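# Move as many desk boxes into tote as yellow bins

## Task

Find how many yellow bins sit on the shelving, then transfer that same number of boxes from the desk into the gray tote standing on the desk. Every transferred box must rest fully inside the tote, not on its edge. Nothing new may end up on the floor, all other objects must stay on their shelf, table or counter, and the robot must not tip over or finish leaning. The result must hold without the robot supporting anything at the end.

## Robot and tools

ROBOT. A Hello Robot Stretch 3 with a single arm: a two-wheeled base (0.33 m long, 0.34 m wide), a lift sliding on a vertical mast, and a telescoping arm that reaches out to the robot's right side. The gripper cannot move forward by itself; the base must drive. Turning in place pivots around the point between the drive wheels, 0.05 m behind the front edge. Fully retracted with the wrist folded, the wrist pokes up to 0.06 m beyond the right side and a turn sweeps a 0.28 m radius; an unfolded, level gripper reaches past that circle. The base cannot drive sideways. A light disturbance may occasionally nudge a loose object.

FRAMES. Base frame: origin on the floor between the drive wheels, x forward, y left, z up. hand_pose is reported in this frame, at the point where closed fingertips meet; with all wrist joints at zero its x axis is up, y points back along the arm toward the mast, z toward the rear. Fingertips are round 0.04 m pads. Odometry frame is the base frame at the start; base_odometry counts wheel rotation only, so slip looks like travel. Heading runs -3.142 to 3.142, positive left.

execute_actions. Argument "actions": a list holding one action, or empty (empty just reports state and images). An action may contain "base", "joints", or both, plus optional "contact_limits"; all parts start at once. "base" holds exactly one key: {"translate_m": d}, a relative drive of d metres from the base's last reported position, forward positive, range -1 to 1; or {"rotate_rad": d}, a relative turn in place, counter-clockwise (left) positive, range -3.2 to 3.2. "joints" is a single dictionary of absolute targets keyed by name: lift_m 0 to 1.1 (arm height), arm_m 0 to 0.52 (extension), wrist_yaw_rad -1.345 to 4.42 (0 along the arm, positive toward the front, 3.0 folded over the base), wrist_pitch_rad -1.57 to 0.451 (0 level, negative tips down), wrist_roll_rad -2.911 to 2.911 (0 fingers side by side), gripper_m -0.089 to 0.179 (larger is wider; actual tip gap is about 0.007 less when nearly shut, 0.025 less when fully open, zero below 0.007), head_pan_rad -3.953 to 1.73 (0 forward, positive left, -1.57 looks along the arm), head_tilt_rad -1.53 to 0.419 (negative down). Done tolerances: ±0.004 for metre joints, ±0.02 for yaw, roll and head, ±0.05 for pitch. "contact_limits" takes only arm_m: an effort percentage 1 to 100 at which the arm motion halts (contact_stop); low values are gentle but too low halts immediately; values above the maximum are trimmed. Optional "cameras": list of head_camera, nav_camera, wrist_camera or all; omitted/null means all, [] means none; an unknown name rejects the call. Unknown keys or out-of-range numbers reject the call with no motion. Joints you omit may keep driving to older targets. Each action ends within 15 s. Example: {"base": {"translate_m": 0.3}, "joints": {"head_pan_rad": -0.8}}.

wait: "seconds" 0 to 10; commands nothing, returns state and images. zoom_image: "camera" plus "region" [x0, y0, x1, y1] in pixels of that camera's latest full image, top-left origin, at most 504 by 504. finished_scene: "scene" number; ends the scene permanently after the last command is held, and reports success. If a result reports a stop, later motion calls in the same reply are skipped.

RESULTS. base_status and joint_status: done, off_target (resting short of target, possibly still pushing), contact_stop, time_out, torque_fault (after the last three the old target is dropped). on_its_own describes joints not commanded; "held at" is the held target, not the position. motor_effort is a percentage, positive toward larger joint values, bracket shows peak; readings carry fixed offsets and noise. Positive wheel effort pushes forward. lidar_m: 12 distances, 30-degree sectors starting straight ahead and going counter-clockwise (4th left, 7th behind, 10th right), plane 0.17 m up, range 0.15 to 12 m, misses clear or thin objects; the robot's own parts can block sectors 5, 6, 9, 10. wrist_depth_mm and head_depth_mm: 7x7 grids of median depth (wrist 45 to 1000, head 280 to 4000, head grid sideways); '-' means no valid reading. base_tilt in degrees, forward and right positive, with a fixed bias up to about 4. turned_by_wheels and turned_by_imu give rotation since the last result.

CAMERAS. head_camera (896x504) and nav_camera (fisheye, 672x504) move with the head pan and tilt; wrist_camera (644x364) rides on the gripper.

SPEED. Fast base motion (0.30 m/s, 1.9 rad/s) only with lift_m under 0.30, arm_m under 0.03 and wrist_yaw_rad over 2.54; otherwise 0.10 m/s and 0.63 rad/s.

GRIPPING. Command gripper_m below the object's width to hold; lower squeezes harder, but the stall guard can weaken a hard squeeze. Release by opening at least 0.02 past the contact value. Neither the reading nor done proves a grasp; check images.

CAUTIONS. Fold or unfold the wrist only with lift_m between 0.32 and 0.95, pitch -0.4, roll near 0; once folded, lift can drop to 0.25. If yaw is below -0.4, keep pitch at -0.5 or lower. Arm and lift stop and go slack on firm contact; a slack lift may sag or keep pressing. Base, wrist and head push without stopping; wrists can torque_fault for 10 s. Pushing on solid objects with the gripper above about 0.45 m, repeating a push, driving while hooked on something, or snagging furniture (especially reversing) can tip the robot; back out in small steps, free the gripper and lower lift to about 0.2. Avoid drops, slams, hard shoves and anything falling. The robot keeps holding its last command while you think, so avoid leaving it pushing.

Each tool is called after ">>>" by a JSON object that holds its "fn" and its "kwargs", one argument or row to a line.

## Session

>>> {"fn": "execute_actions", "kwargs": {
  "actions": []
}}

Scene clock: 0.00 s.
base_odometry: x=+0.000 y=+0.000 heading=+0.000 (m, m, rad; odometry frame)
turned_by_wheels: +0.000 (rad since the last result)
turned_by_imu: +0.000 (rad since the last result)
base_tilt: forward=-0.8 right=-0.5 (deg)
lidar_m: 0.66 0.69 0.97 1.92 2.01 1.35 1.04 1.33 2.41 2.21 0.90 0.67
head_depth_mm: 583 589 595 600 605 612 617 / 585 591 597 602 608 613 619 / 587 593 600 605 609 616 621 / 589 593 601 605 613 618 624 / 590 597 603 607 614 619 626 / 592 598 603 610 615 621 628 / 595 600 605 611 616 623 629
base_status: not commanded
joint_positions: lift_m=+0.502 arm_m=+0.002 wrist_yaw_rad=+2.919 wrist_pitch_rad=-0.437 wrist_roll_rad=+0.006 gripper_m=+0.037 head_pan_rad=+0.008 head_tilt_rad=-0.007
joint_status: not commanded
motor_effort: left_wheel=+0 right_wheel=+0 lift_m=+25 arm_m=+1 wrist_yaw_rad=+0 wrist_pitch_rad=+4 wrist_roll_rad=+0 gripper_m=-1 head_pan_rad=+1 head_tilt_rad=+0 (%)
hand_pose: x=+0.0279 y=+0.0698 z=+0.5103 quat_wxyz=(+0.230, +0.705, +0.075, +0.667) (m; base frame)
wrist_depth_mm: - - - - - 890 634 / - - - - - 905 644 / - - - - - 937 653 / - - - - - 935 665 / 852 856 892 855 892 850 669 / 728 732 - 729 - 731 678 / 628 630 629 625 617 633 638
pictures: head_camera (sideways: a quarter turn clockwise sets it upright), nav_camera (sideways: a quarter turn counterclockwise sets it upright), wrist_camera
Images, in order (width x height): head_camera 896x504, nav_camera 672x504, wrist_camera 644x364.

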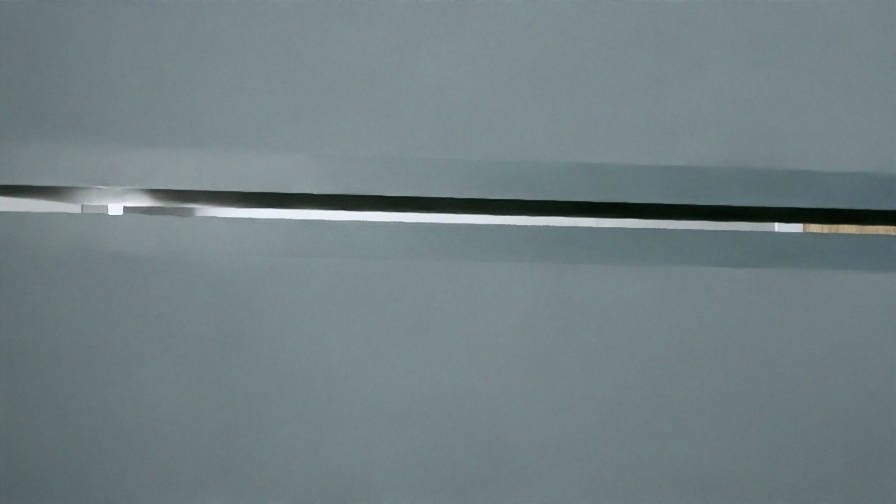

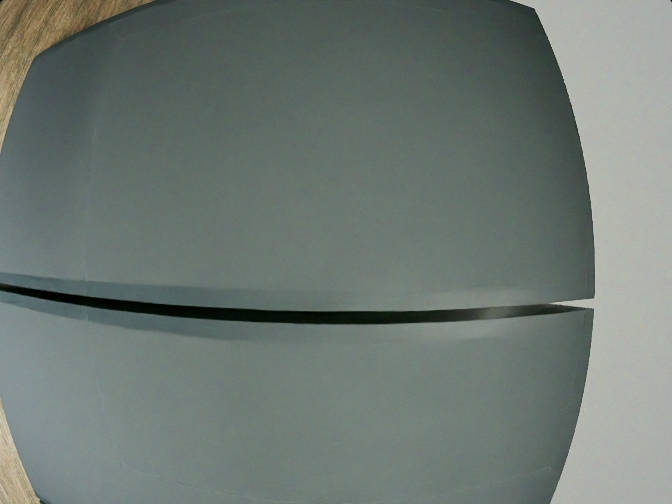

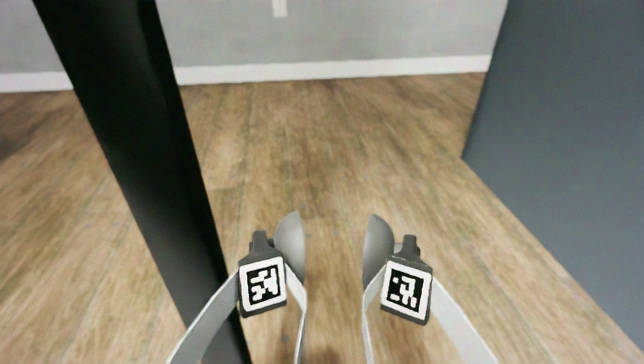

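>>> {"fn": "execute_actions", "kwargs": {
  "actions": [
    {"joints": {"wrist_yaw_rad": 3.0, "wrist_pitch_rad": -0.4, "lift_m": 0.27, "head_pan_rad": -1.7, "head_tilt_rad": -0.1}}
  ],
  "cameras": ["head_camera", "nav_camera"]
}}

Scene clock: 5.17 s.
base_odometry: x=+0.000 y=+0.000 heading=+0.000 (m, m, rad; odometry frame)
turned_by_wheels: +0.000 (rad since the last result)
turned_by_imu: +0.000 (rad since the last result)
base_tilt: forward=-0.9 right=-0.5 (deg)
lidar_m: 0.66 0.69 0.97 1.92 2.01 1.34 1.04 1.34 2.41 2.21 0.90 0.67
head_depth_mm: 2255 2743 2602 2567 2710 2420 1748 / 2260 2693 2756 2849 2873 2407 1739 / 2278 2679 2742 2805 2883 2369 1735 / 2298 2644 2482 2765 2700 2345 1723 / 2324 2594 2699 2780 2811 2370 1725 / 2349 2580 2620 2733 2815 2354 1712 / 2354 2552 2371 2372 2405 2271 1703
base_status: not commanded
joint_positions: lift_m=+0.271 arm_m=+0.002 wrist_yaw_rad=+2.998 wrist_pitch_rad=-0.420 wrist_roll_rad=+0.006 gripper_m=+0.037 head_pan_rad=-1.693 head_tilt_rad=-0.099
joint_status: all done
motor_effort: left_wheel=+0(0) right_wheel=-1(0) lift_m=+9(19) arm_m=+1(0) wrist_yaw_rad=+2(3) wrist_pitch_rad=+6(7) wrist_roll_rad=-1(1) gripper_m=+0(0) head_pan_rad=-1(38) head_tilt_rad=+0(9) (%)
hand_pose: x=+0.0107 y=+0.0750 z=+0.2829 quat_wxyz=(+0.197, +0.702, +0.097, +0.677) (m; base frame)
wrist_depth_mm: - - - - - - 705 / - - - - - - 706 / 887 886 893 890 910 888 704 / 691 683 687 691 680 686 653 / 563 557 - 554 581 556 556 / 475 485 - - - 471 467 / - - - - 406 406 408
pictures: head_camera (sideways: a quarter turn clockwise sets it upright), nav_camera (sideways: a quarter turn counterclockwise sets it upright)
Images, in order (width x height): head_camera 896x504, nav_camera 672x504.

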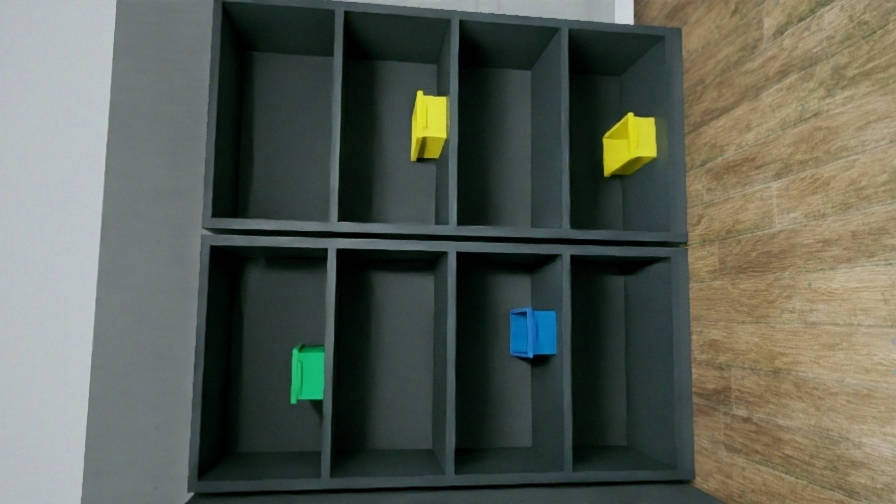

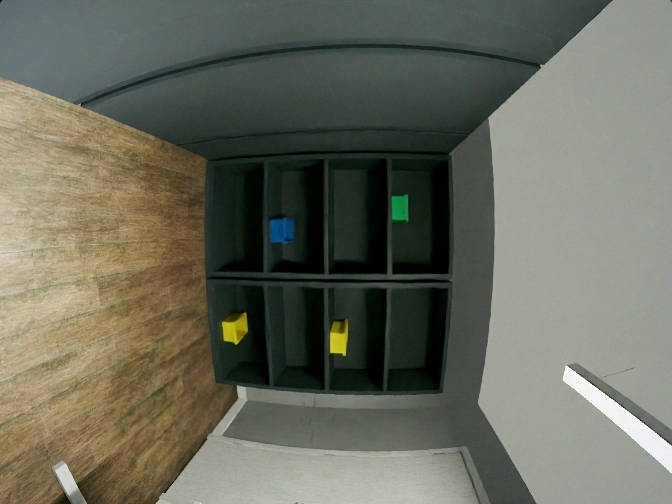

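>>> {"fn": "execute_actions", "kwargs": {
  "actions": [
    {"base": {"rotate_rad": 1.207}, "joints": {"head_pan_rad": 1.0, "head_tilt_rad": -0.45}}
  ],
  "cameras": ["head_camera", "nav_camera"]
}}

>>> {"fn": "execute_actions", "kwargs": {
  "actions": [
    {"base": {"translate_m": 1.0}, "joints": {"head_pan_rad": -0.3, "head_tilt_rad": -0.6}}
  ],
  "cameras": ["nav_camera"]
}}

Scene clock: 23.70 s.
base_odometry: x=+0.000 y=+0.000 heading=+1.207 (m, m, rad; odometry frame)
turned_by_wheels: +1.207 (rad since the last result)
turned_by_imu: +1.215 (rad since the last result)
base_tilt: forward=-0.9 right=-0.5 (deg)
lidar_m: 1.93 1.92 1.98 1.04 1.04 1.35 2.39 1.50 0.79 0.66 0.66 0.73
head_depth_mm: 1612 1729 1855 2024 2019 1571 1282 / 1717 1870 2011 2173 2015 1554 1279 / 1851 1998 2168 2374 1988 1546 1268 / 2001 2152 2362 2519 1984 1547 1266 / 1985 2157 2358 2492 1966 1539 1265 / 1779 1917 2072 2159 1967 1490 1256 / 1615 1717 1851 1213 1875 1524 1259
base_status: done
joint_positions: lift_m=+0.271 arm_m=+0.002 wrist_yaw_rad=+2.999 wrist_pitch_rad=-0.420 wrist_roll_rad=+0.006 gripper_m=+0.037 head_pan_rad=+0.993 head_tilt_rad=-0.445
joint_status: all done
motor_effort: left_wheel=-2(9) right_wheel=+1(6) lift_m=+9(9) arm_m=+1(1) wrist_yaw_rad=+1(2) wrist_pitch_rad=+6(7) wrist_roll_rad=-1(1) gripper_m=-1(1) head_pan_rad=+3(39) head_tilt_rad=-2(19) (%)
hand_pose: x=+0.0107 y=+0.0750 z=+0.2829 quat_wxyz=(+0.197, +0.702, +0.097, +0.677) (m; base frame)
wrist_depth_mm: - - - - - - - / - - - - - - - / 886 889 895 902 892 886 890 / 679 681 687 682 690 691 690 / 554 563 - 558 582 556 560 / 470 487 - - - 468 470 / - - - - 405 408 408
pictures: head_camera (sideways: a quarter turn clockwise sets it upright), nav_camera (sideways: a quarter turn counterclockwise sets it upright)
Images, in order (width x height): head_camera 896x504, nav_camera 672x504.

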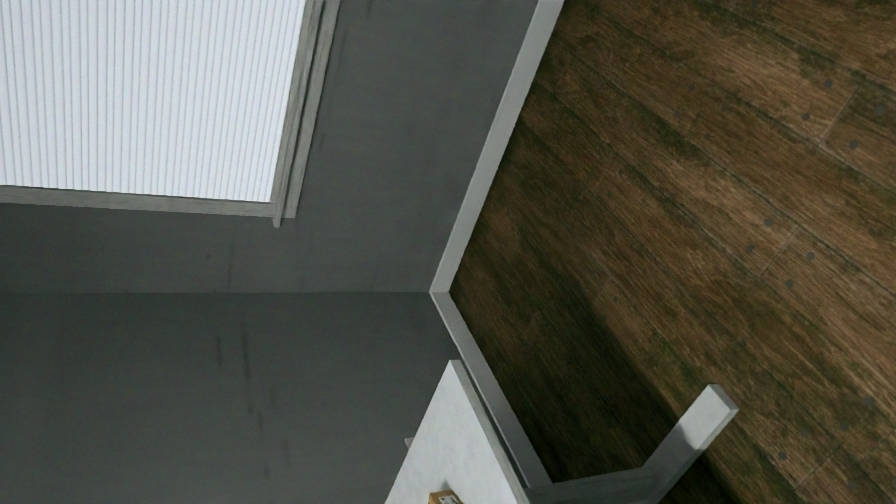

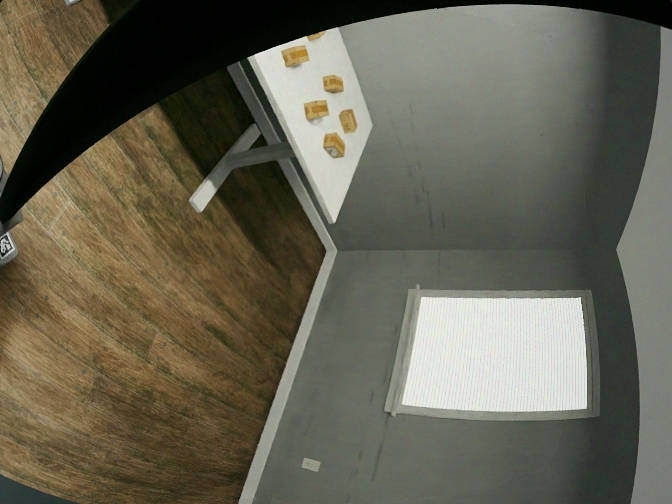

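Scene clock: 28.73 s.
base_odometry: x=+0.356 y=+0.935 heading=+1.207 (m, m, rad; odometry frame)
turned_by_wheels: +0.000 (rad since the last result)
turned_by_imu: +0.001 (rad since the last result)
base_tilt: forward=-0.9 right=-0.4 (deg)
lidar_m: 0.98 0.98 1.09 1.77 1.96 1.84 3.38 0.76 0.40 0.34 0.72 1.18
head_depth_mm: 1251 1446 1727 2017 1716 1410 1189 / 1153 1307 1532 1837 1703 1396 1185 / 1058 1189 1372 1635 1700 1397 1178 / 979 1102 1247 1450 1616 1380 1174 / 914 1015 1146 1309 1517 1378 1168 / 858 944 1055 1197 1375 1378 1165 / 808 884 978 1096 1249 1340 1163
base_status: done
joint_positions: lift_m=+0.271 arm_m=+0.002 wrist_yaw_rad=+2.999 wrist_pitch_rad=-0.420 wrist_roll_rad=+0.006 gripper_m=+0.037 head_pan_rad=-0.293 head_tilt_rad=-0.593
joint_status: all done
motor_effort: left_wheel=-1(6) right_wheel=+1(6) lift_m=+9(9) arm_m=+0(1) wrist_yaw_rad=+1(1) wrist_pitch_rad=+6(6) wrist_roll_rad=-1(1) gripper_m=+0(0) head_pan_rad=-1(39) head_tilt_rad=-3(12) (%)
hand_pose: x=+0.0106 y=+0.0751 z=+0.2830 quat_wxyz=(+0.197, +0.702, +0.097, +0.678) (m; base frame)
wrist_depth_mm: - - - - - - 787 / - - - - - - 804 / 883 887 890 893 895 898 802 / 681 682 688 689 690 694 681 / 558 553 - 561 582 557 559 / 473 488 - - - 473 469 / - - - - 406 404 406
pictures: nav_camera (sideways: a quarter turn counterclockwise sets it upright)
Images, in order (width x height): nav_camera 672x504.

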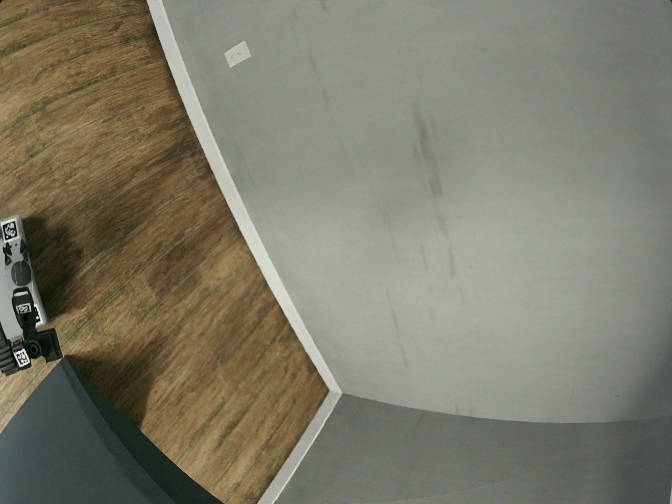

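>>> {"fn": "execute_actions", "kwargs": {
  "actions": [
    {"base": {"translate_m": 0.44}}
  ],
  "cameras": []
}}

>>> {"fn": "execute_actions", "kwargs": {
  "actions": [
    {"base": {"rotate_rad": -1.45}, "joints": {"head_pan_rad": 0.0, "head_tilt_rad": -0.6}}
  ],
  "cameras": ["nav_camera"]
}}

>>> {"fn": "execute_actions", "kwargs": {
  "actions": [
    {"base": {"translate_m": 1.0}, "joints": {"head_pan_rad": -1.6, "head_tilt_rad": -0.2}}
  ],
  "cameras": ["head_camera", "nav_camera"]
}}

Scene clock: 39.57 s.
base_odometry: x=+0.513 y=+1.346 heading=+1.207 (m, m, rad; odometry frame)
turned_by_wheels: +0.000 (rad since the last result)
turned_by_imu: +0.001 (rad since the last result)
base_tilt: forward=-0.9 right=-0.5 (deg)
lidar_m: 0.56 0.56 0.63 1.01 1.79 2.17 3.78 0.50 0.52 1.67 1.28 0.68
head_depth_mm: 696 807 962 1192 1538 1401 1184 / 638 729 852 1025 1283 1389 1179 / 588 666 767 903 1101 1321 1170 / 546 613 695 805 959 1189 1176 / 509 566 638 729 851 1022 1141 / 477 526 587 664 764 902 1083 / 447 492 545 610 692 807 959
base_status: done
joint_positions: lift_m=+0.271 arm_m=+0.002 wrist_yaw_rad=+2.999 wrist_pitch_rad=-0.420 wrist_roll_rad=+0.006 gripper_m=+0.037 head_pan_rad=-0.293 head_tilt_rad=-0.594
joint_status: not commanded
motor_effort: left_wheel=-1(6) right_wheel=+1(5) lift_m=+9(10) arm_m=+1(1) wrist_yaw_rad=+1(1) wrist_pitch_rad=+6(6) wrist_roll_rad=+0(1) gripper_m=+1(0) head_pan_rad=-2(3) head_tilt_rad=-2(2) (%)
hand_pose: x=+0.0106 y=+0.0751 z=+0.2830 quat_wxyz=(+0.197, +0.702, +0.097, +0.678) (m; base frame)
wrist_depth_mm: - - - - 792 582 461 / - - - - 828 608 478 / 905 895 918 891 814 633 494 / 690 689 680 698 682 634 509 / 553 556 - 562 581 559 512 / 469 485 - - - 473 471 / - - - - 403 405 406
pictures: none
No camera images: the call's "cameras" was empty. Leave "cameras" out to get every camera's image.

Scene clock: 41.70 s.
base_odometry: x=+0.513 y=+1.346 heading=-0.243 (m, m, rad; odometry frame)
turned_by_wheels: -1.450 (rad since the last result)
turned_by_imu: -1.458 (rad since the last result)
base_tilt: forward=-0.9 right=-0.5 (deg)
lidar_m: 1.66 1.02 0.63 0.56 0.56 0.68 1.27 1.79 1.97 3.76 0.50 0.56
head_depth_mm: 1482 1674 1904 1953 879 920 954 / 1467 1627 1853 2066 1702 1294 1156 / 1421 1594 1818 2035 1701 1394 1180 / 1385 1561 1773 1987 1683 1388 1174 / 1363 1531 1721 1927 1679 1386 1170 / 1337 1488 1683 1920 1655 1376 1166 / 1306 1447 1634 1865 1672 1368 1160
base_status: done
joint_positions: lift_m=+0.271 arm_m=+0.002 wrist_yaw_rad=+2.999 wrist_pitch_rad=-0.420 wrist_roll_rad=+0.006 gripper_m=+0.037 head_pan_rad=-0.007 head_tilt_rad=-0.594
joint_status: all done
motor_effort: left_wheel=+1(10) right_wheel=-1(4) lift_m=+9(10) arm_m=+1(1) wrist_yaw_rad=+1(0) wrist_pitch_rad=+6(6) wrist_roll_rad=-1(1) gripper_m=+0(1) head_pan_rad=+4(21) head_tilt_rad=-1(1) (%)
hand_pose: x=+0.0106 y=+0.0751 z=+0.2830 quat_wxyz=(+0.197, +0.702, +0.097, +0.678) (m; base frame)
wrist_depth_mm: 453 - 526 559 610 676 736 / 485 514 570 609 668 746 832 / 529 557 626 663 739 811 866 / 560 592 657 686 689 692 693 / 556 551 - 560 574 557 555 / 474 488 - - - 473 469 / - - - - 405 407 404
pictures: nav_camera (sideways: a quarter turn counterclockwise sets it upright)
Images, in order (width x height): nav_camera 672x504.

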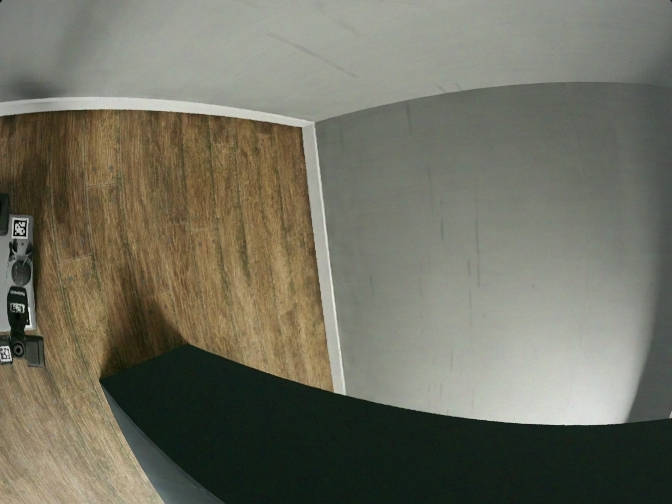

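Scene clock: 46.73 s.
base_odometry: x=+1.483 y=+1.105 heading=-0.243 (m, m, rad; odometry frame)
turned_by_wheels: +0.000 (rad since the last result)
turned_by_imu: +0.001 (rad since the last result)
base_tilt: forward=-0.9 right=-0.5 (deg)
lidar_m: 0.68 0.68 0.82 0.76 0.76 0.91 1.72 0.48 0.43 1.19 1.23 0.76
head_depth_mm: 1066 752 1201 1239 726 1107 887 / 1051 1001 1167 1201 830 1197 888 / 1025 1053 1133 1167 1263 1193 1315 / 1579 1882 2015 1669 1613 1722 1427 / 2925 2761 2904 3064 2645 1977 1521 / 3132 3536 3749 3919 2844 1967 1521 / 3185 3461 3617 3721 2821 1972 1507
base_status: done
joint_positions: lift_m=+0.271 arm_m=+0.002 wrist_yaw_rad=+2.999 wrist_pitch_rad=-0.420 wrist_roll_rad=+0.006 gripper_m=+0.037 head_pan_rad=-1.593 head_tilt_rad=-0.211
joint_status: all done
motor_effort: left_wheel=+2(10) right_wheel=-2(3) lift_m=+9(9) arm_m=+0(1) wrist_yaw_rad=+1(1) wrist_pitch_rad=+6(6) wrist_roll_rad=-1(0) gripper_m=+1(1) head_pan_rad=-3(36) head_tilt_rad=+5(21) (%)
hand_pose: x=+0.0106 y=+0.0751 z=+0.2830 quat_wxyz=(+0.197, +0.702, +0.097, +0.678) (m; base frame)
wrist_depth_mm: 607 - 689 743 805 788 595 / 649 683 758 810 872 812 609 / 683 721 798 843 898 796 623 / 686 686 687 692 693 690 632 / 554 558 - 563 581 560 557 / 471 487 - - - 467 471 / - - - - 404 404 404
pictures: head_camera (sideways: a quarter turn clockwise sets it upright), nav_camera (sideways: a quarter turn counterclockwise sets it upright)
Images, in order (width x height): head_camera 896x504, nav_camera 672x504.

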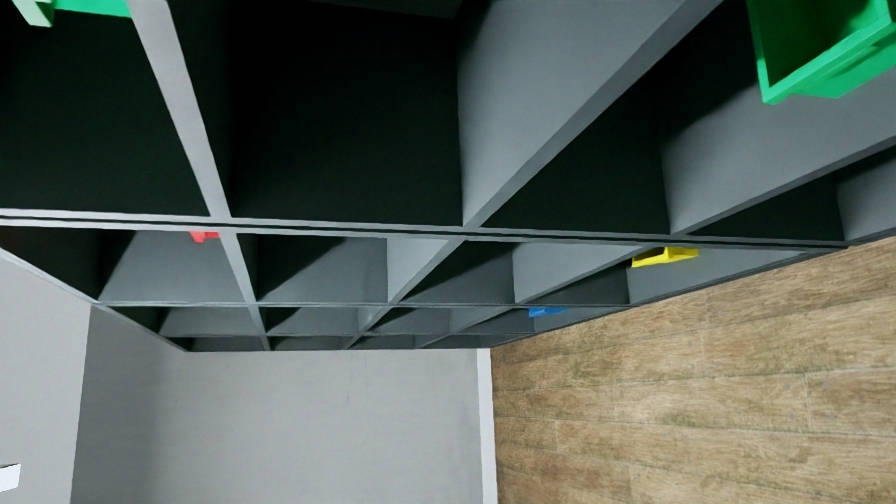

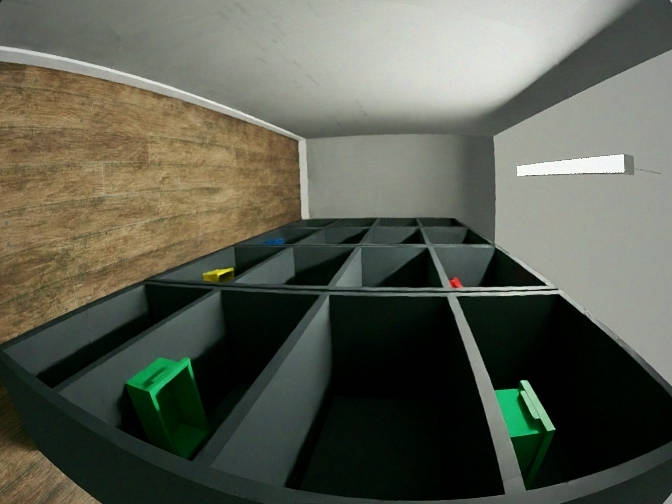

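>>> {"fn": "execute_actions", "kwargs": {
  "actions": [
    {"base": {"rotate_rad": -1.227}, "joints": {"head_pan_rad": -1.6, "head_tilt_rad": -0.2}}
  ],
  "cameras": []
}}

>>> {"fn": "execute_actions", "kwargs": {
  "actions": [
    {"base": {"translate_m": 1.0}, "joints": {"head_pan_rad": -1.65, "head_tilt_rad": -0.2}}
  ],
  "cameras": ["nav_camera"]
}}

>>> {"fn": "execute_actions", "kwargs": {
  "actions": [
    {"base": {"translate_m": 1.0}, "joints": {"head_pan_rad": -1.5, "head_tilt_rad": -0.2}}
  ],
  "cameras": ["nav_camera"]
}}

Scene clock: 54.73 s.
base_odometry: x=+1.483 y=+1.105 heading=-1.470 (m, m, rad; odometry frame)
turned_by_wheels: -1.227 (rad since the last result)
turned_by_imu: -1.234 (rad since the last result)
base_tilt: forward=-0.9 right=-0.4 (deg)
lidar_m: 1.68 0.85 0.69 0.68 0.75 0.76 0.76 0.83 1.28 0.67 0.43 1.19
head_depth_mm: 2623 2668 2839 2940 2693 2026 1547 / 2628 2726 2900 3039 2909 2020 1537 / 2677 2791 2904 3071 2879 2009 1531 / 2672 2812 2936 3046 2935 1997 1533 / 2701 2885 2994 3066 2813 2000 1525 / 2710 2846 738 764 791 817 851 / 531 541 555 567 582 599 614
base_status: done
joint_positions: lift_m=+0.271 arm_m=+0.002 wrist_yaw_rad=+2.999 wrist_pitch_rad=-0.420 wrist_roll_rad=+0.006 gripper_m=+0.037 head_pan_rad=-1.593 head_tilt_rad=-0.211
joint_status: all done
motor_effort: left_wheel=+1(9) right_wheel=-2(5) lift_m=+9(9) arm_m=+0(1) wrist_yaw_rad=+1(0) wrist_pitch_rad=+6(6) wrist_roll_rad=-1(0) gripper_m=+0(1) head_pan_rad=-3(3) head_tilt_rad=+4(5) (%)
hand_pose: x=+0.0106 y=+0.0751 z=+0.2830 quat_wxyz=(+0.197, +0.702, +0.097, +0.678) (m; base frame)
wrist_depth_mm: 671 - 652 645 638 629 618 / 731 736 712 707 688 677 668 / 788 796 772 763 738 729 729 / 692 679 685 683 686 689 682 / 559 557 - 555 579 560 557 / 471 484 - - - 469 467 / - - - - 406 405 409
pictures: none
No camera images: the call's "cameras" was empty. Leave "cameras" out to get every camera's image.

Scene clock: 59.77 s.
base_odometry: x=+1.584 y=+0.110 heading=-1.470 (m, m, rad; odometry frame)
turned_by_wheels: +0.000 (rad since the last result)
turned_by_imu: +0.001 (rad since the last result)
base_tilt: forward=-0.9 right=-0.5 (deg)
lidar_m: 1.30 0.65 0.53 0.53 0.58 0.90 1.75 0.84 0.95 0.51 0.53 0.97
head_depth_mm: 766 625 857 900 726 547 889 / 773 636 863 907 720 545 912 / 776 647 870 914 717 541 912 / 782 660 878 923 710 540 909 / 598 628 812 851 694 561 862 / 408 476 494 510 525 528 566 / 403 426 448 475 498 533 561
base_status: done
joint_positions: lift_m=+0.271 arm_m=+0.002 wrist_yaw_rad=+2.999 wrist_pitch_rad=-0.420 wrist_roll_rad=+0.006 gripper_m=+0.037 head_pan_rad=-1.643 head_tilt_rad=-0.211
joint_status: all done
motor_effort: left_wheel=+1(9) right_wheel=-2(4) lift_m=+9(9) arm_m=+0(1) wrist_yaw_rad=+1(0) wrist_pitch_rad=+6(7) wrist_roll_rad=+0(1) gripper_m=-1(0) head_pan_rad=-3(9) head_tilt_rad=+4(2) (%)
hand_pose: x=+0.0106 y=+0.0751 z=+0.2830 quat_wxyz=(+0.197, +0.702, +0.097, +0.678) (m; base frame)
wrist_depth_mm: 534 - 514 506 499 489 483 / 583 577 562 553 548 539 530 / 640 634 617 609 600 592 580 / 667 648 656 655 633 630 632 / 551 559 - 558 578 559 556 / 470 487 - - - 477 471 / - - - - 404 406 407
pictures: nav_camera (sideways: a quarter turn counterclockwise sets it upright)
Images, in order (width x height): nav_camera 672x504.

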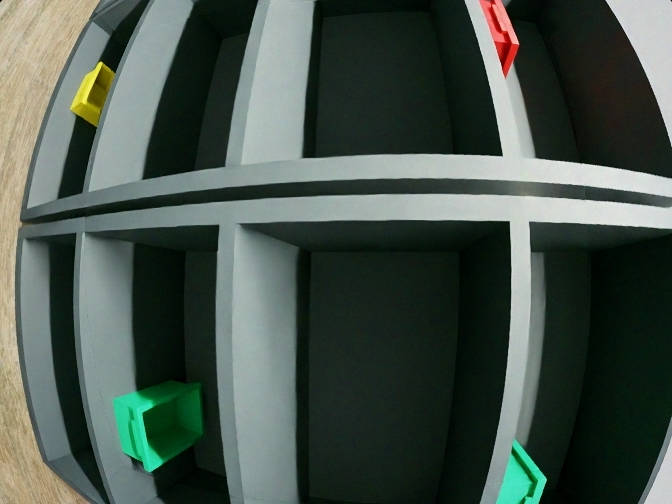

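Scene clock: 64.80 s.
base_odometry: x=+1.685 y=-0.885 heading=-1.470 (m, m, rad; odometry frame)
turned_by_wheels: +0.000 (rad since the last result)
turned_by_imu: +0.001 (rad since the last result)
base_tilt: forward=-0.9 right=-0.5 (deg)
lidar_m: 0.92 0.46 0.37 0.37 0.41 0.63 1.79 0.97 0.75 0.65 0.94 1.23
head_depth_mm: 894 625 977 1016 726 1119 917 / 912 635 999 1041 721 1145 918 / 770 636 999 1047 720 1144 909 / 546 573 605 647 672 716 786 / 963 585 1063 1035 704 1087 847 / 995 852 1097 1137 806 1180 902 / 1019 877 1127 1162 855 1174 900
base_status: done
joint_positions: lift_m=+0.271 arm_m=+0.002 wrist_yaw_rad=+2.999 wrist_pitch_rad=-0.420 wrist_roll_rad=+0.006 gripper_m=+0.037 head_pan_rad=-1.507 head_tilt_rad=-0.211
joint_status: all done
motor_effort: left_wheel=+1(9) right_wheel=-2(5) lift_m=+9(9) arm_m=+1(0) wrist_yaw_rad=+0(0) wrist_pitch_rad=+6(6) wrist_roll_rad=+0(1) gripper_m=+0(0) head_pan_rad=+3(17) head_tilt_rad=+4(4) (%)
hand_pose: x=+0.0106 y=+0.0751 z=+0.2830 quat_wxyz=(+0.197, +0.702, +0.097, +0.678) (m; base frame)
wrist_depth_mm: 387 - 377 368 365 358 354 / 425 423 410 402 395 391 384 / 470 465 450 444 437 429 422 / 519 514 505 494 486 476 467 / 550 539 - 524 518 512 510 / 468 483 - - - 472 469 / - - - - 404 409 406
pictures: nav_camera (sideways: a quarter turn counterclockwise sets it upright)
Images, in order (width x height): nav_camera 672x504.

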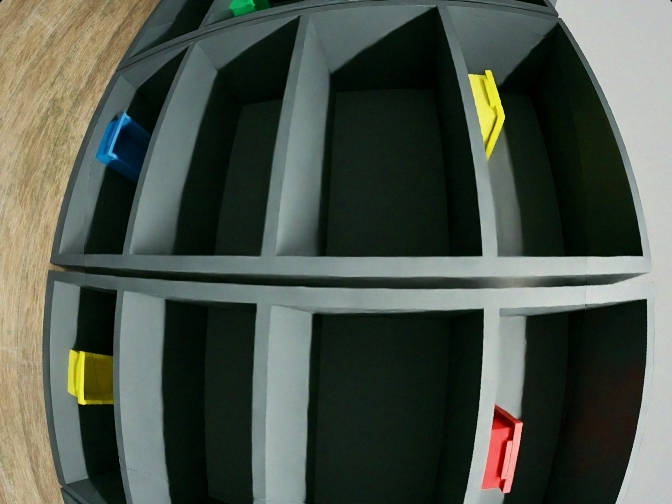

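>>> {"fn": "execute_actions", "kwargs": {
  "actions": [
    {"joints": {"head_pan_rad": -0.62, "head_tilt_rad": -0.2}}
  ],
  "cameras": ["head_camera", "nav_camera"]
}}

Scene clock: 69.40 s.
base_odometry: x=+1.685 y=-0.885 heading=-1.470 (m, m, rad; odometry frame)
turned_by_wheels: +0.000 (rad since the last result)
turned_by_imu: +0.000 (rad since the last result)
base_tilt: forward=-0.9 right=-0.5 (deg)
lidar_m: 0.91 0.46 0.37 0.37 0.41 0.64 1.79 0.97 0.75 0.65 0.94 1.23
head_depth_mm: 1193 922 1311 1304 1354 1203 950 / 1123 1157 1257 1281 1422 1203 1290 / 1063 1102 1175 1219 1328 1313 1439 / 1440 1474 2081 1456 1529 1719 1449 / 1814 1893 2022 2108 2172 1928 1517 / 1788 1846 1932 2057 2170 1973 1514 / 1691 1772 1843 1940 2047 1963 1515
base_status: not commanded
joint_positions: lift_m=+0.271 arm_m=+0.002 wrist_yaw_rad=+2.999 wrist_pitch_rad=-0.420 wrist_roll_rad=+0.006 gripper_m=+0.037 head_pan_rad=-0.627 head_tilt_rad=-0.211
joint_status: all done
motor_effort: left_wheel=+1(1) right_wheel=-2(2) lift_m=+9(9) arm_m=+1(1) wrist_yaw_rad=+1(0) wrist_pitch_rad=+6(6) wrist_roll_rad=-1(1) gripper_m=-1(0) head_pan_rad=+5(38) head_tilt_rad=+4(2) (%)
hand_pose: x=+0.0106 y=+0.0751 z=+0.2830 quat_wxyz=(+0.197, +0.702, +0.097, +0.678) (m; base frame)
wrist_depth_mm: 383 - 374 370 364 358 355 / 424 425 409 407 397 392 385 / 469 463 451 444 437 430 420 / 523 517 503 489 487 476 467 / 553 542 - 519 517 515 504 / 469 481 - - - 470 469 / - - - - 406 406 408
pictures: head_camera (sideways: a quarter turn clockwise sets it upright), nav_camera (sideways: a quarter turn counterclockwise sets it upright)
Images, in order (width x height): head_camera 896x504, nav_camera 672x504.

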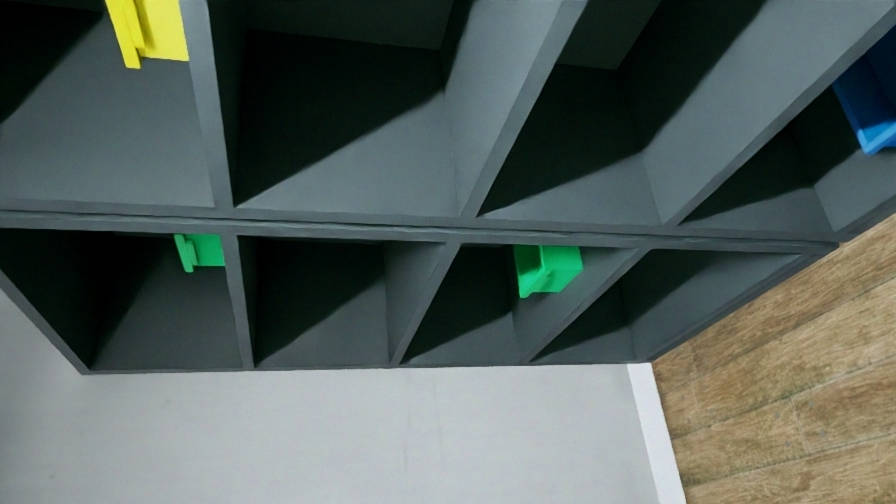

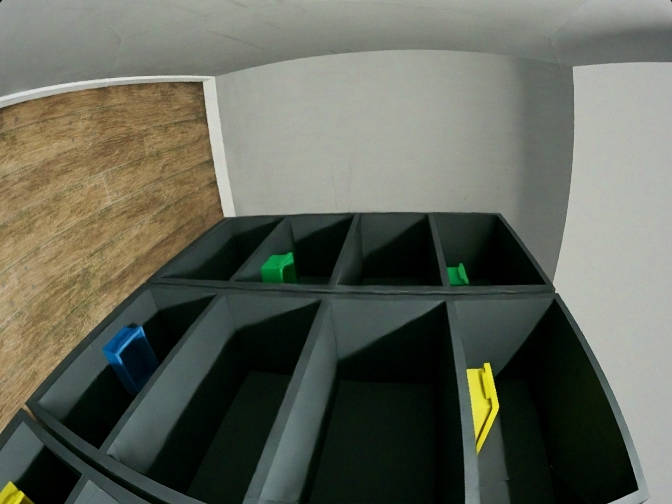

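>>> {"fn": "execute_actions", "kwargs": {
  "actions": [
    {"base": {"translate_m": -1.0}, "joints": {"head_pan_rad": -1.3, "head_tilt_rad": -0.3}}
  ],
  "cameras": ["nav_camera"]
}}

>>> {"fn": "execute_actions", "kwargs": {
  "actions": [
    {"base": {"translate_m": -1.0}, "joints": {"head_pan_rad": -1.3, "head_tilt_rad": -0.3}}
  ],
  "cameras": ["nav_camera"]
}}

Scene clock: 124.17 s.
base_odometry: x=+1.584 y=+0.110 heading=-1.470 (m, m, rad; odometry frame)
turned_by_wheels: +0.000 (rad since the last result)
turned_by_imu: +0.000 (rad since the last result)
base_tilt: forward=-0.9 right=-0.4 (deg)
lidar_m: 1.30 0.65 0.53 0.53 0.58 0.89 1.75 0.84 0.95 0.51 0.53 0.97
head_depth_mm: 400 791 836 872 613 969 847 / 404 583 684 778 607 991 847 / 407 432 465 503 542 629 772 / 430 459 489 518 561 603 652 / 470 953 1019 875 629 1024 812 / 542 999 1073 941 703 1058 836 / 555 1056 1143 932 1239 1047 883
base_status: done
joint_positions: lift_m=+0.271 arm_m=+0.002 wrist_yaw_rad=+2.999 wrist_pitch_rad=-0.420 wrist_roll_rad=+0.006 gripper_m=+0.037 head_pan_rad=-1.293 head_tilt_rad=-0.296
joint_status: all done
motor_effort: left_wheel=+1(7) right_wheel=-2(6) lift_m=+9(9) arm_m=+0(1) wrist_yaw_rad=+1(0) wrist_pitch_rad=+6(6) wrist_roll_rad=+0(0) gripper_m=+0(1) head_pan_rad=-2(35) head_tilt_rad=-2(9) (%)
hand_pose: x=+0.0106 y=+0.0751 z=+0.2830 quat_wxyz=(+0.197, +0.702, +0.097, +0.678) (m; base frame)
wrist_depth_mm: 528 - 519 510 500 490 487 / 589 584 561 556 545 533 531 / 648 637 617 611 602 594 576 / 676 659 658 654 634 630 618 / 556 556 - 560 582 563 566 / 470 484 - - - 472 472 / - - - - 407 407 406
pictures: nav_camera (sideways: a quarter turn counterclockwise sets it upright)
Images, in order (width x height): nav_camera 672x504.

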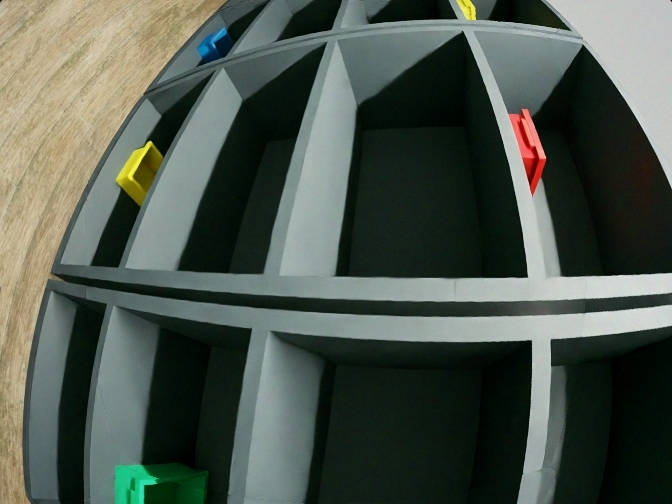

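Scene clock: 129.10 s.
base_odometry: x=+1.483 y=+1.105 heading=-1.470 (m, m, rad; odometry frame)
turned_by_wheels: +0.000 (rad since the last result)
turned_by_imu: +0.000 (rad since the last result)
base_tilt: forward=-0.9 right=-0.5 (deg)
lidar_m: 1.69 0.85 0.69 0.68 0.75 0.76 0.76 0.83 1.29 0.67 0.43 1.19
head_depth_mm: 2528 2642 2821 2979 2509 1811 1434 / 2624 2766 2933 3055 2479 1811 1430 / 667 2828 2948 3195 2350 1783 1412 / 515 553 599 650 714 792 889 / 420 445 474 507 543 587 636 / 355 372 392 414 438 471 511 / 321 341 368 403 534 487 801
base_status: done
joint_positions: lift_m=+0.271 arm_m=+0.002 wrist_yaw_rad=+2.999 wrist_pitch_rad=-0.420 wrist_roll_rad=+0.006 gripper_m=+0.037 head_pan_rad=-1.293 head_tilt_rad=-0.296
joint_status: all done
motor_effort: left_wheel=+1(6) right_wheel=-1(6) lift_m=+9(9) arm_m=+1(0) wrist_yaw_rad=+0(1) wrist_pitch_rad=+6(6) wrist_roll_rad=-1(1) gripper_m=+1(1) head_pan_rad=-3(1) head_tilt_rad=+0(0) (%)
hand_pose: x=+0.0106 y=+0.0751 z=+0.2830 quat_wxyz=(+0.197, +0.702, +0.097, +0.678) (m; base frame)
wrist_depth_mm: 673 - 661 642 637 629 613 / 740 736 708 706 690 685 665 / 787 787 764 760 762 729 723 / 692 688 686 688 681 683 682 / 560 557 - 562 575 553 558 / 471 486 - - - 470 471 / - - - - 408 405 407
pictures: nav_camera (sideways: a quarter turn counterclockwise sets it upright)
Images, in order (width x height): nav_camera 672x504.

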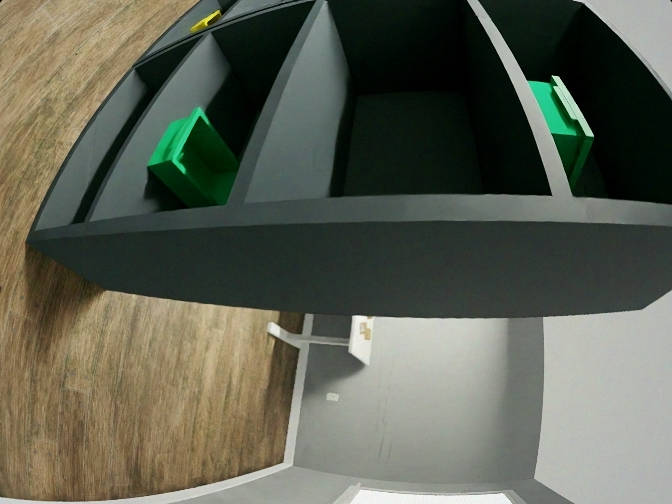

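>>> {"fn": "execute_actions", "kwargs": {
  "actions": [
    {"base": {"rotate_rad": -1.795}, "joints": {"head_pan_rad": 0.2, "head_tilt_rad": -0.6}}
  ],
  "cameras": ["nav_camera"]
}}

>>> {"fn": "execute_actions", "kwargs": {
  "actions": [
    {"base": {"translate_m": 1.0}, "joints": {"head_pan_rad": 0.75, "head_tilt_rad": -0.4}}
  ],
  "cameras": ["head_camera", "nav_camera"]
}}

Scene clock: 135.33 s.
base_odometry: x=+1.483 y=+1.105 heading=+3.019 (m, m, rad; odometry frame)
turned_by_wheels: -1.795 (rad since the last result)
turned_by_imu: -1.804 (rad since the last result)
base_tilt: forward=-0.9 right=-0.5 (deg)
lidar_m: 2.42 0.43 0.45 1.19 1.03 0.72 0.68 0.70 0.80 0.76 0.78 1.02
head_depth_mm: 2469 2762 2862 2210 1713 1414 1183 / 2531 2782 2972 2184 1714 1395 1181 / 2539 2814 3038 2175 1694 1389 1184 / 2557 2832 3012 2182 1690 1385 1175 / 2607 2747 2814 2161 1687 1347 1165 / 2576 2197 774 826 881 947 1027 / 530 553 577 607 635 668 759
base_status: done
joint_positions: lift_m=+0.271 arm_m=+0.002 wrist_yaw_rad=+2.999 wrist_pitch_rad=-0.420 wrist_roll_rad=+0.006 gripper_m=+0.037 head_pan_rad=+0.193 head_tilt_rad=-0.593
joint_status: all done
motor_effort: left_wheel=+2(10) right_wheel=-1(6) lift_m=+9(9) arm_m=+0(0) wrist_yaw_rad=+1(1) wrist_pitch_rad=+6(6) wrist_roll_rad=-1(0) gripper_m=+0(0) head_pan_rad=+4(38) head_tilt_rad=-2(20) (%)
hand_pose: x=+0.0106 y=+0.0751 z=+0.2830 quat_wxyz=(+0.197, +0.702, +0.097, +0.678) (m; base frame)
wrist_depth_mm: 955 - - - - - 332 / 935 - - - - 964 360 / 844 898 910 888 794 716 393 / 686 687 690 689 667 531 444 / 559 559 - 558 583 516 515 / 474 486 - - - 468 469 / - - - - 407 407 405
pictures: nav_camera (sideways: a quarter turn counterclockwise sets it upright)
Images, in order (width x height): nav_camera 672x504.

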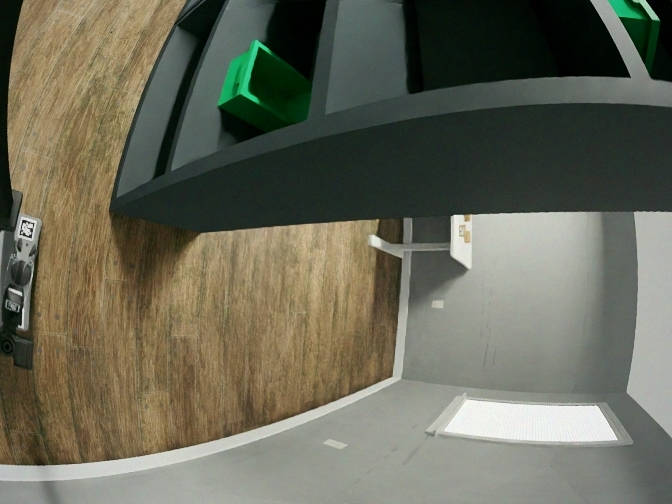

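Scene clock: 140.37 s.
base_odometry: x=+0.490 y=+1.228 heading=+3.019 (m, m, rad; odometry frame)
turned_by_wheels: +0.000 (rad since the last result)
turned_by_imu: +0.001 (rad since the last result)
base_tilt: forward=-0.9 right=-0.5 (deg)
lidar_m: 2.09 1.73 2.12 1.05 0.39 0.44 1.68 1.06 0.74 0.70 0.72 0.94
head_depth_mm: 1799 1902 2003 1791 2046 1612 1309 / 1920 2029 2138 2317 2009 1613 1309 / 2075 2219 2258 2521 2113 1601 1308 / 2218 2379 2359 2417 2067 1606 1307 / 2432 2615 2080 2623 2087 1605 1295 / 2581 2861 3026 2943 2061 1589 1286 / 2891 3230 3630 2892 2049 1578 1282
base_status: done
joint_positions: lift_m=+0.271 arm_m=+0.002 wrist_yaw_rad=+2.999 wrist_pitch_rad=-0.420 wrist_roll_rad=+0.006 gripper_m=+0.037 head_pan_rad=+0.743 head_tilt_rad=-0.408
joint_status: all done
motor_effort: left_wheel=+1(10) right_wheel=-2(4) lift_m=+9(9) arm_m=+0(1) wrist_yaw_rad=+1(0) wrist_pitch_rad=+7(6) wrist_roll_rad=-1(0) gripper_m=+0(1) head_pan_rad=+4(33) head_tilt_rad=+3(16) (%)
hand_pose: x=+0.0106 y=+0.0751 z=+0.2830 quat_wxyz=(+0.197, +0.702, +0.097, +0.678) (m; base frame)
wrist_depth_mm: 305 - - - - - - / 320 393 - - - - - / 344 387 899 901 887 895 897 / 380 411 687 680 687 692 691 / 421 453 - 560 582 558 559 / 452 482 - - - 468 473 / - - - - 408 408 408
pictures: head_camera (sideways: a quarter turn clockwise sets it upright), nav_camera (sideways: a quarter turn counterclockwise sets it upright)
Images, in order (width x height): head_camera 896x504, nav_camera 672x504.

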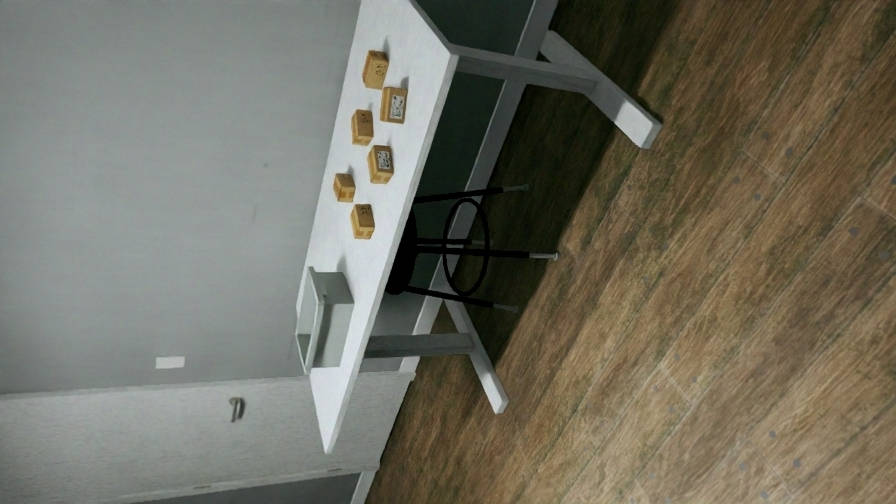

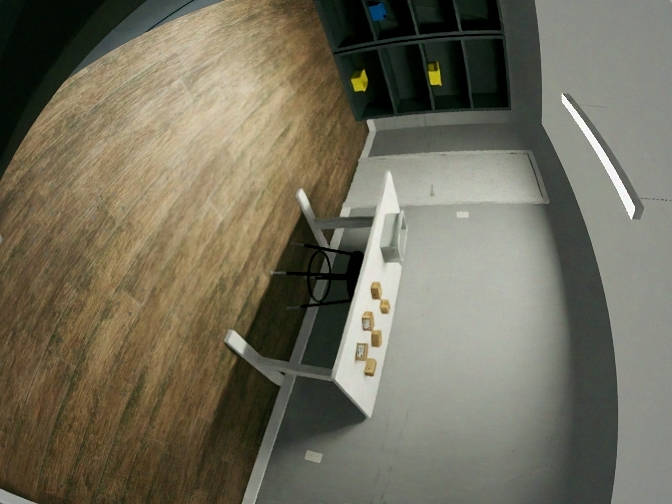

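>>> {"fn": "execute_actions", "kwargs": {
  "actions": [
    {"base": {"rotate_rad": 0.949}, "joints": {"head_pan_rad": -0.3, "head_tilt_rad": -0.5}}
  ],
  "cameras": []
}}

>>> {"fn": "execute_actions", "kwargs": {
  "actions": [
    {"base": {"translate_m": 1.0}, "joints": {"head_pan_rad": -0.5, "head_tilt_rad": -0.6}}
  ],
  "cameras": ["head_camera", "nav_camera"]
}}

Scene clock: 156.57 s.
base_odometry: x=+0.490 y=+1.228 heading=-2.316 (m, m, rad; odometry frame)
turned_by_wheels: +0.949 (rad since the last result)
turned_by_imu: +0.956 (rad since the last result)
base_tilt: forward=-0.9 right=-0.5 (deg)
lidar_m: 1.87 3.66 0.39 0.40 1.68 1.20 0.77 0.70 0.71 0.87 1.73 1.72
head_depth_mm: 1716 1860 1960 2187 1903 1503 1244 / 1836 1974 1754 2254 1893 1494 1245 / 1922 2105 1760 2436 1870 1500 1232 / 2064 2241 1917 2412 1879 1484 1235 / 2195 2425 1969 2378 1868 1488 1227 / 2360 2575 2422 2514 1850 1477 1230 / 2534 2862 3138 2470 1848 1470 1220
base_status: done
joint_positions: lift_m=+0.271 arm_m=+0.002 wrist_yaw_rad=+2.999 wrist_pitch_rad=-0.420 wrist_roll_rad=+0.006 gripper_m=+0.037 head_pan_rad=-0.293 head_tilt_rad=-0.494
joint_status: all done
motor_effort: left_wheel=-2(8) right_wheel=+0(5) lift_m=+9(9) arm_m=+0(0) wrist_yaw_rad=+1(0) wrist_pitch_rad=+6(6) wrist_roll_rad=+0(0) gripper_m=+1(0) head_pan_rad=-3(38) head_tilt_rad=-2(10) (%)
hand_pose: x=+0.0106 y=+0.0751 z=+0.2830 quat_wxyz=(+0.197, +0.702, +0.097, +0.678) (m; base frame)
wrist_depth_mm: - - 583 452 402 617 - / - - 635 491 450 759 - / 889 890 706 550 525 845 893 / 683 688 686 605 613 685 679 / 563 566 - 559 557 559 563 / 473 485 - - - 470 467 / - - - - 405 407 407
pictures: none
No camera images: the call's "cameras" was empty. Leave "cameras" out to get every camera's image.

Scene clock: 161.60 s.
base_odometry: x=-0.187 y=+0.492 heading=-2.316 (m, m, rad; odometry frame)
turned_by_wheels: +0.000 (rad since the last result)
turned_by_imu: +0.001 (rad since the last result)
base_tilt: forward=-0.9 right=-0.5 (deg)
lidar_m: 1.13 2.82 1.44 0.92 0.84 0.85 1.62 1.47 1.49 1.60 1.02 0.93
head_depth_mm: 1146 1265 1336 976 846 1366 1175 / 1190 1324 1369 933 1597 1395 1187 / 1244 1372 1355 969 1634 1397 1179 / 1281 1432 1343 962 1640 1384 1176 / 1348 1502 1273 1001 1636 1376 1168 / 1401 1573 1148 1037 1681 1383 1166 / 1472 1649 1154 1592 1675 1369 1159
base_status: done
joint_positions: lift_m=+0.271 arm_m=+0.002 wrist_yaw_rad=+2.999 wrist_pitch_rad=-0.420 wrist_roll_rad=+0.006 gripper_m=+0.037 head_pan_rad=-0.493 head_tilt_rad=-0.593
joint_status: all done
motor_effort: left_wheel=-2(6) right_wheel=+0(7) lift_m=+9(9) arm_m=+0(0) wrist_yaw_rad=+0(1) wrist_pitch_rad=+6(6) wrist_roll_rad=+0(0) gripper_m=+1(0) head_pan_rad=-3(19) head_tilt_rad=-1(12) (%)
hand_pose: x=+0.0106 y=+0.0751 z=+0.2830 quat_wxyz=(+0.197, +0.702, +0.097, +0.678) (m; base frame)
wrist_depth_mm: 620 - 880 - - - - / 649 714 970 - - - - / 684 768 888 902 896 883 898 / 688 683 689 688 686 686 690 / 561 556 - 557 582 562 562 / 470 485 - - - 472 472 / - - - - 405 407 407
pictures: head_camera (sideways: a quarter turn clockwise sets it upright), nav_camera (sideways: a quarter turn counterclockwise sets it upright)
Images, in order (width x height): head_camera 896x504, nav_camera 672x504.

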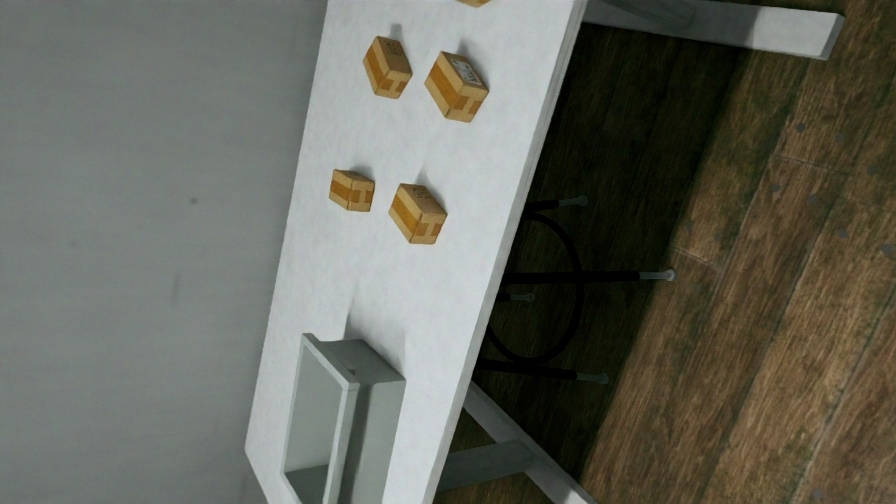

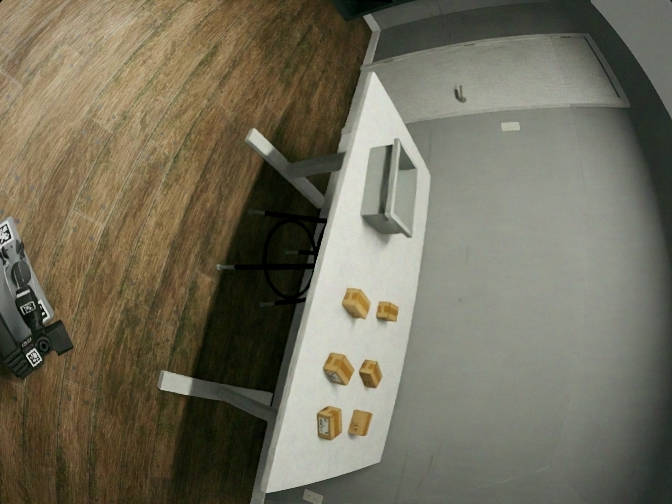

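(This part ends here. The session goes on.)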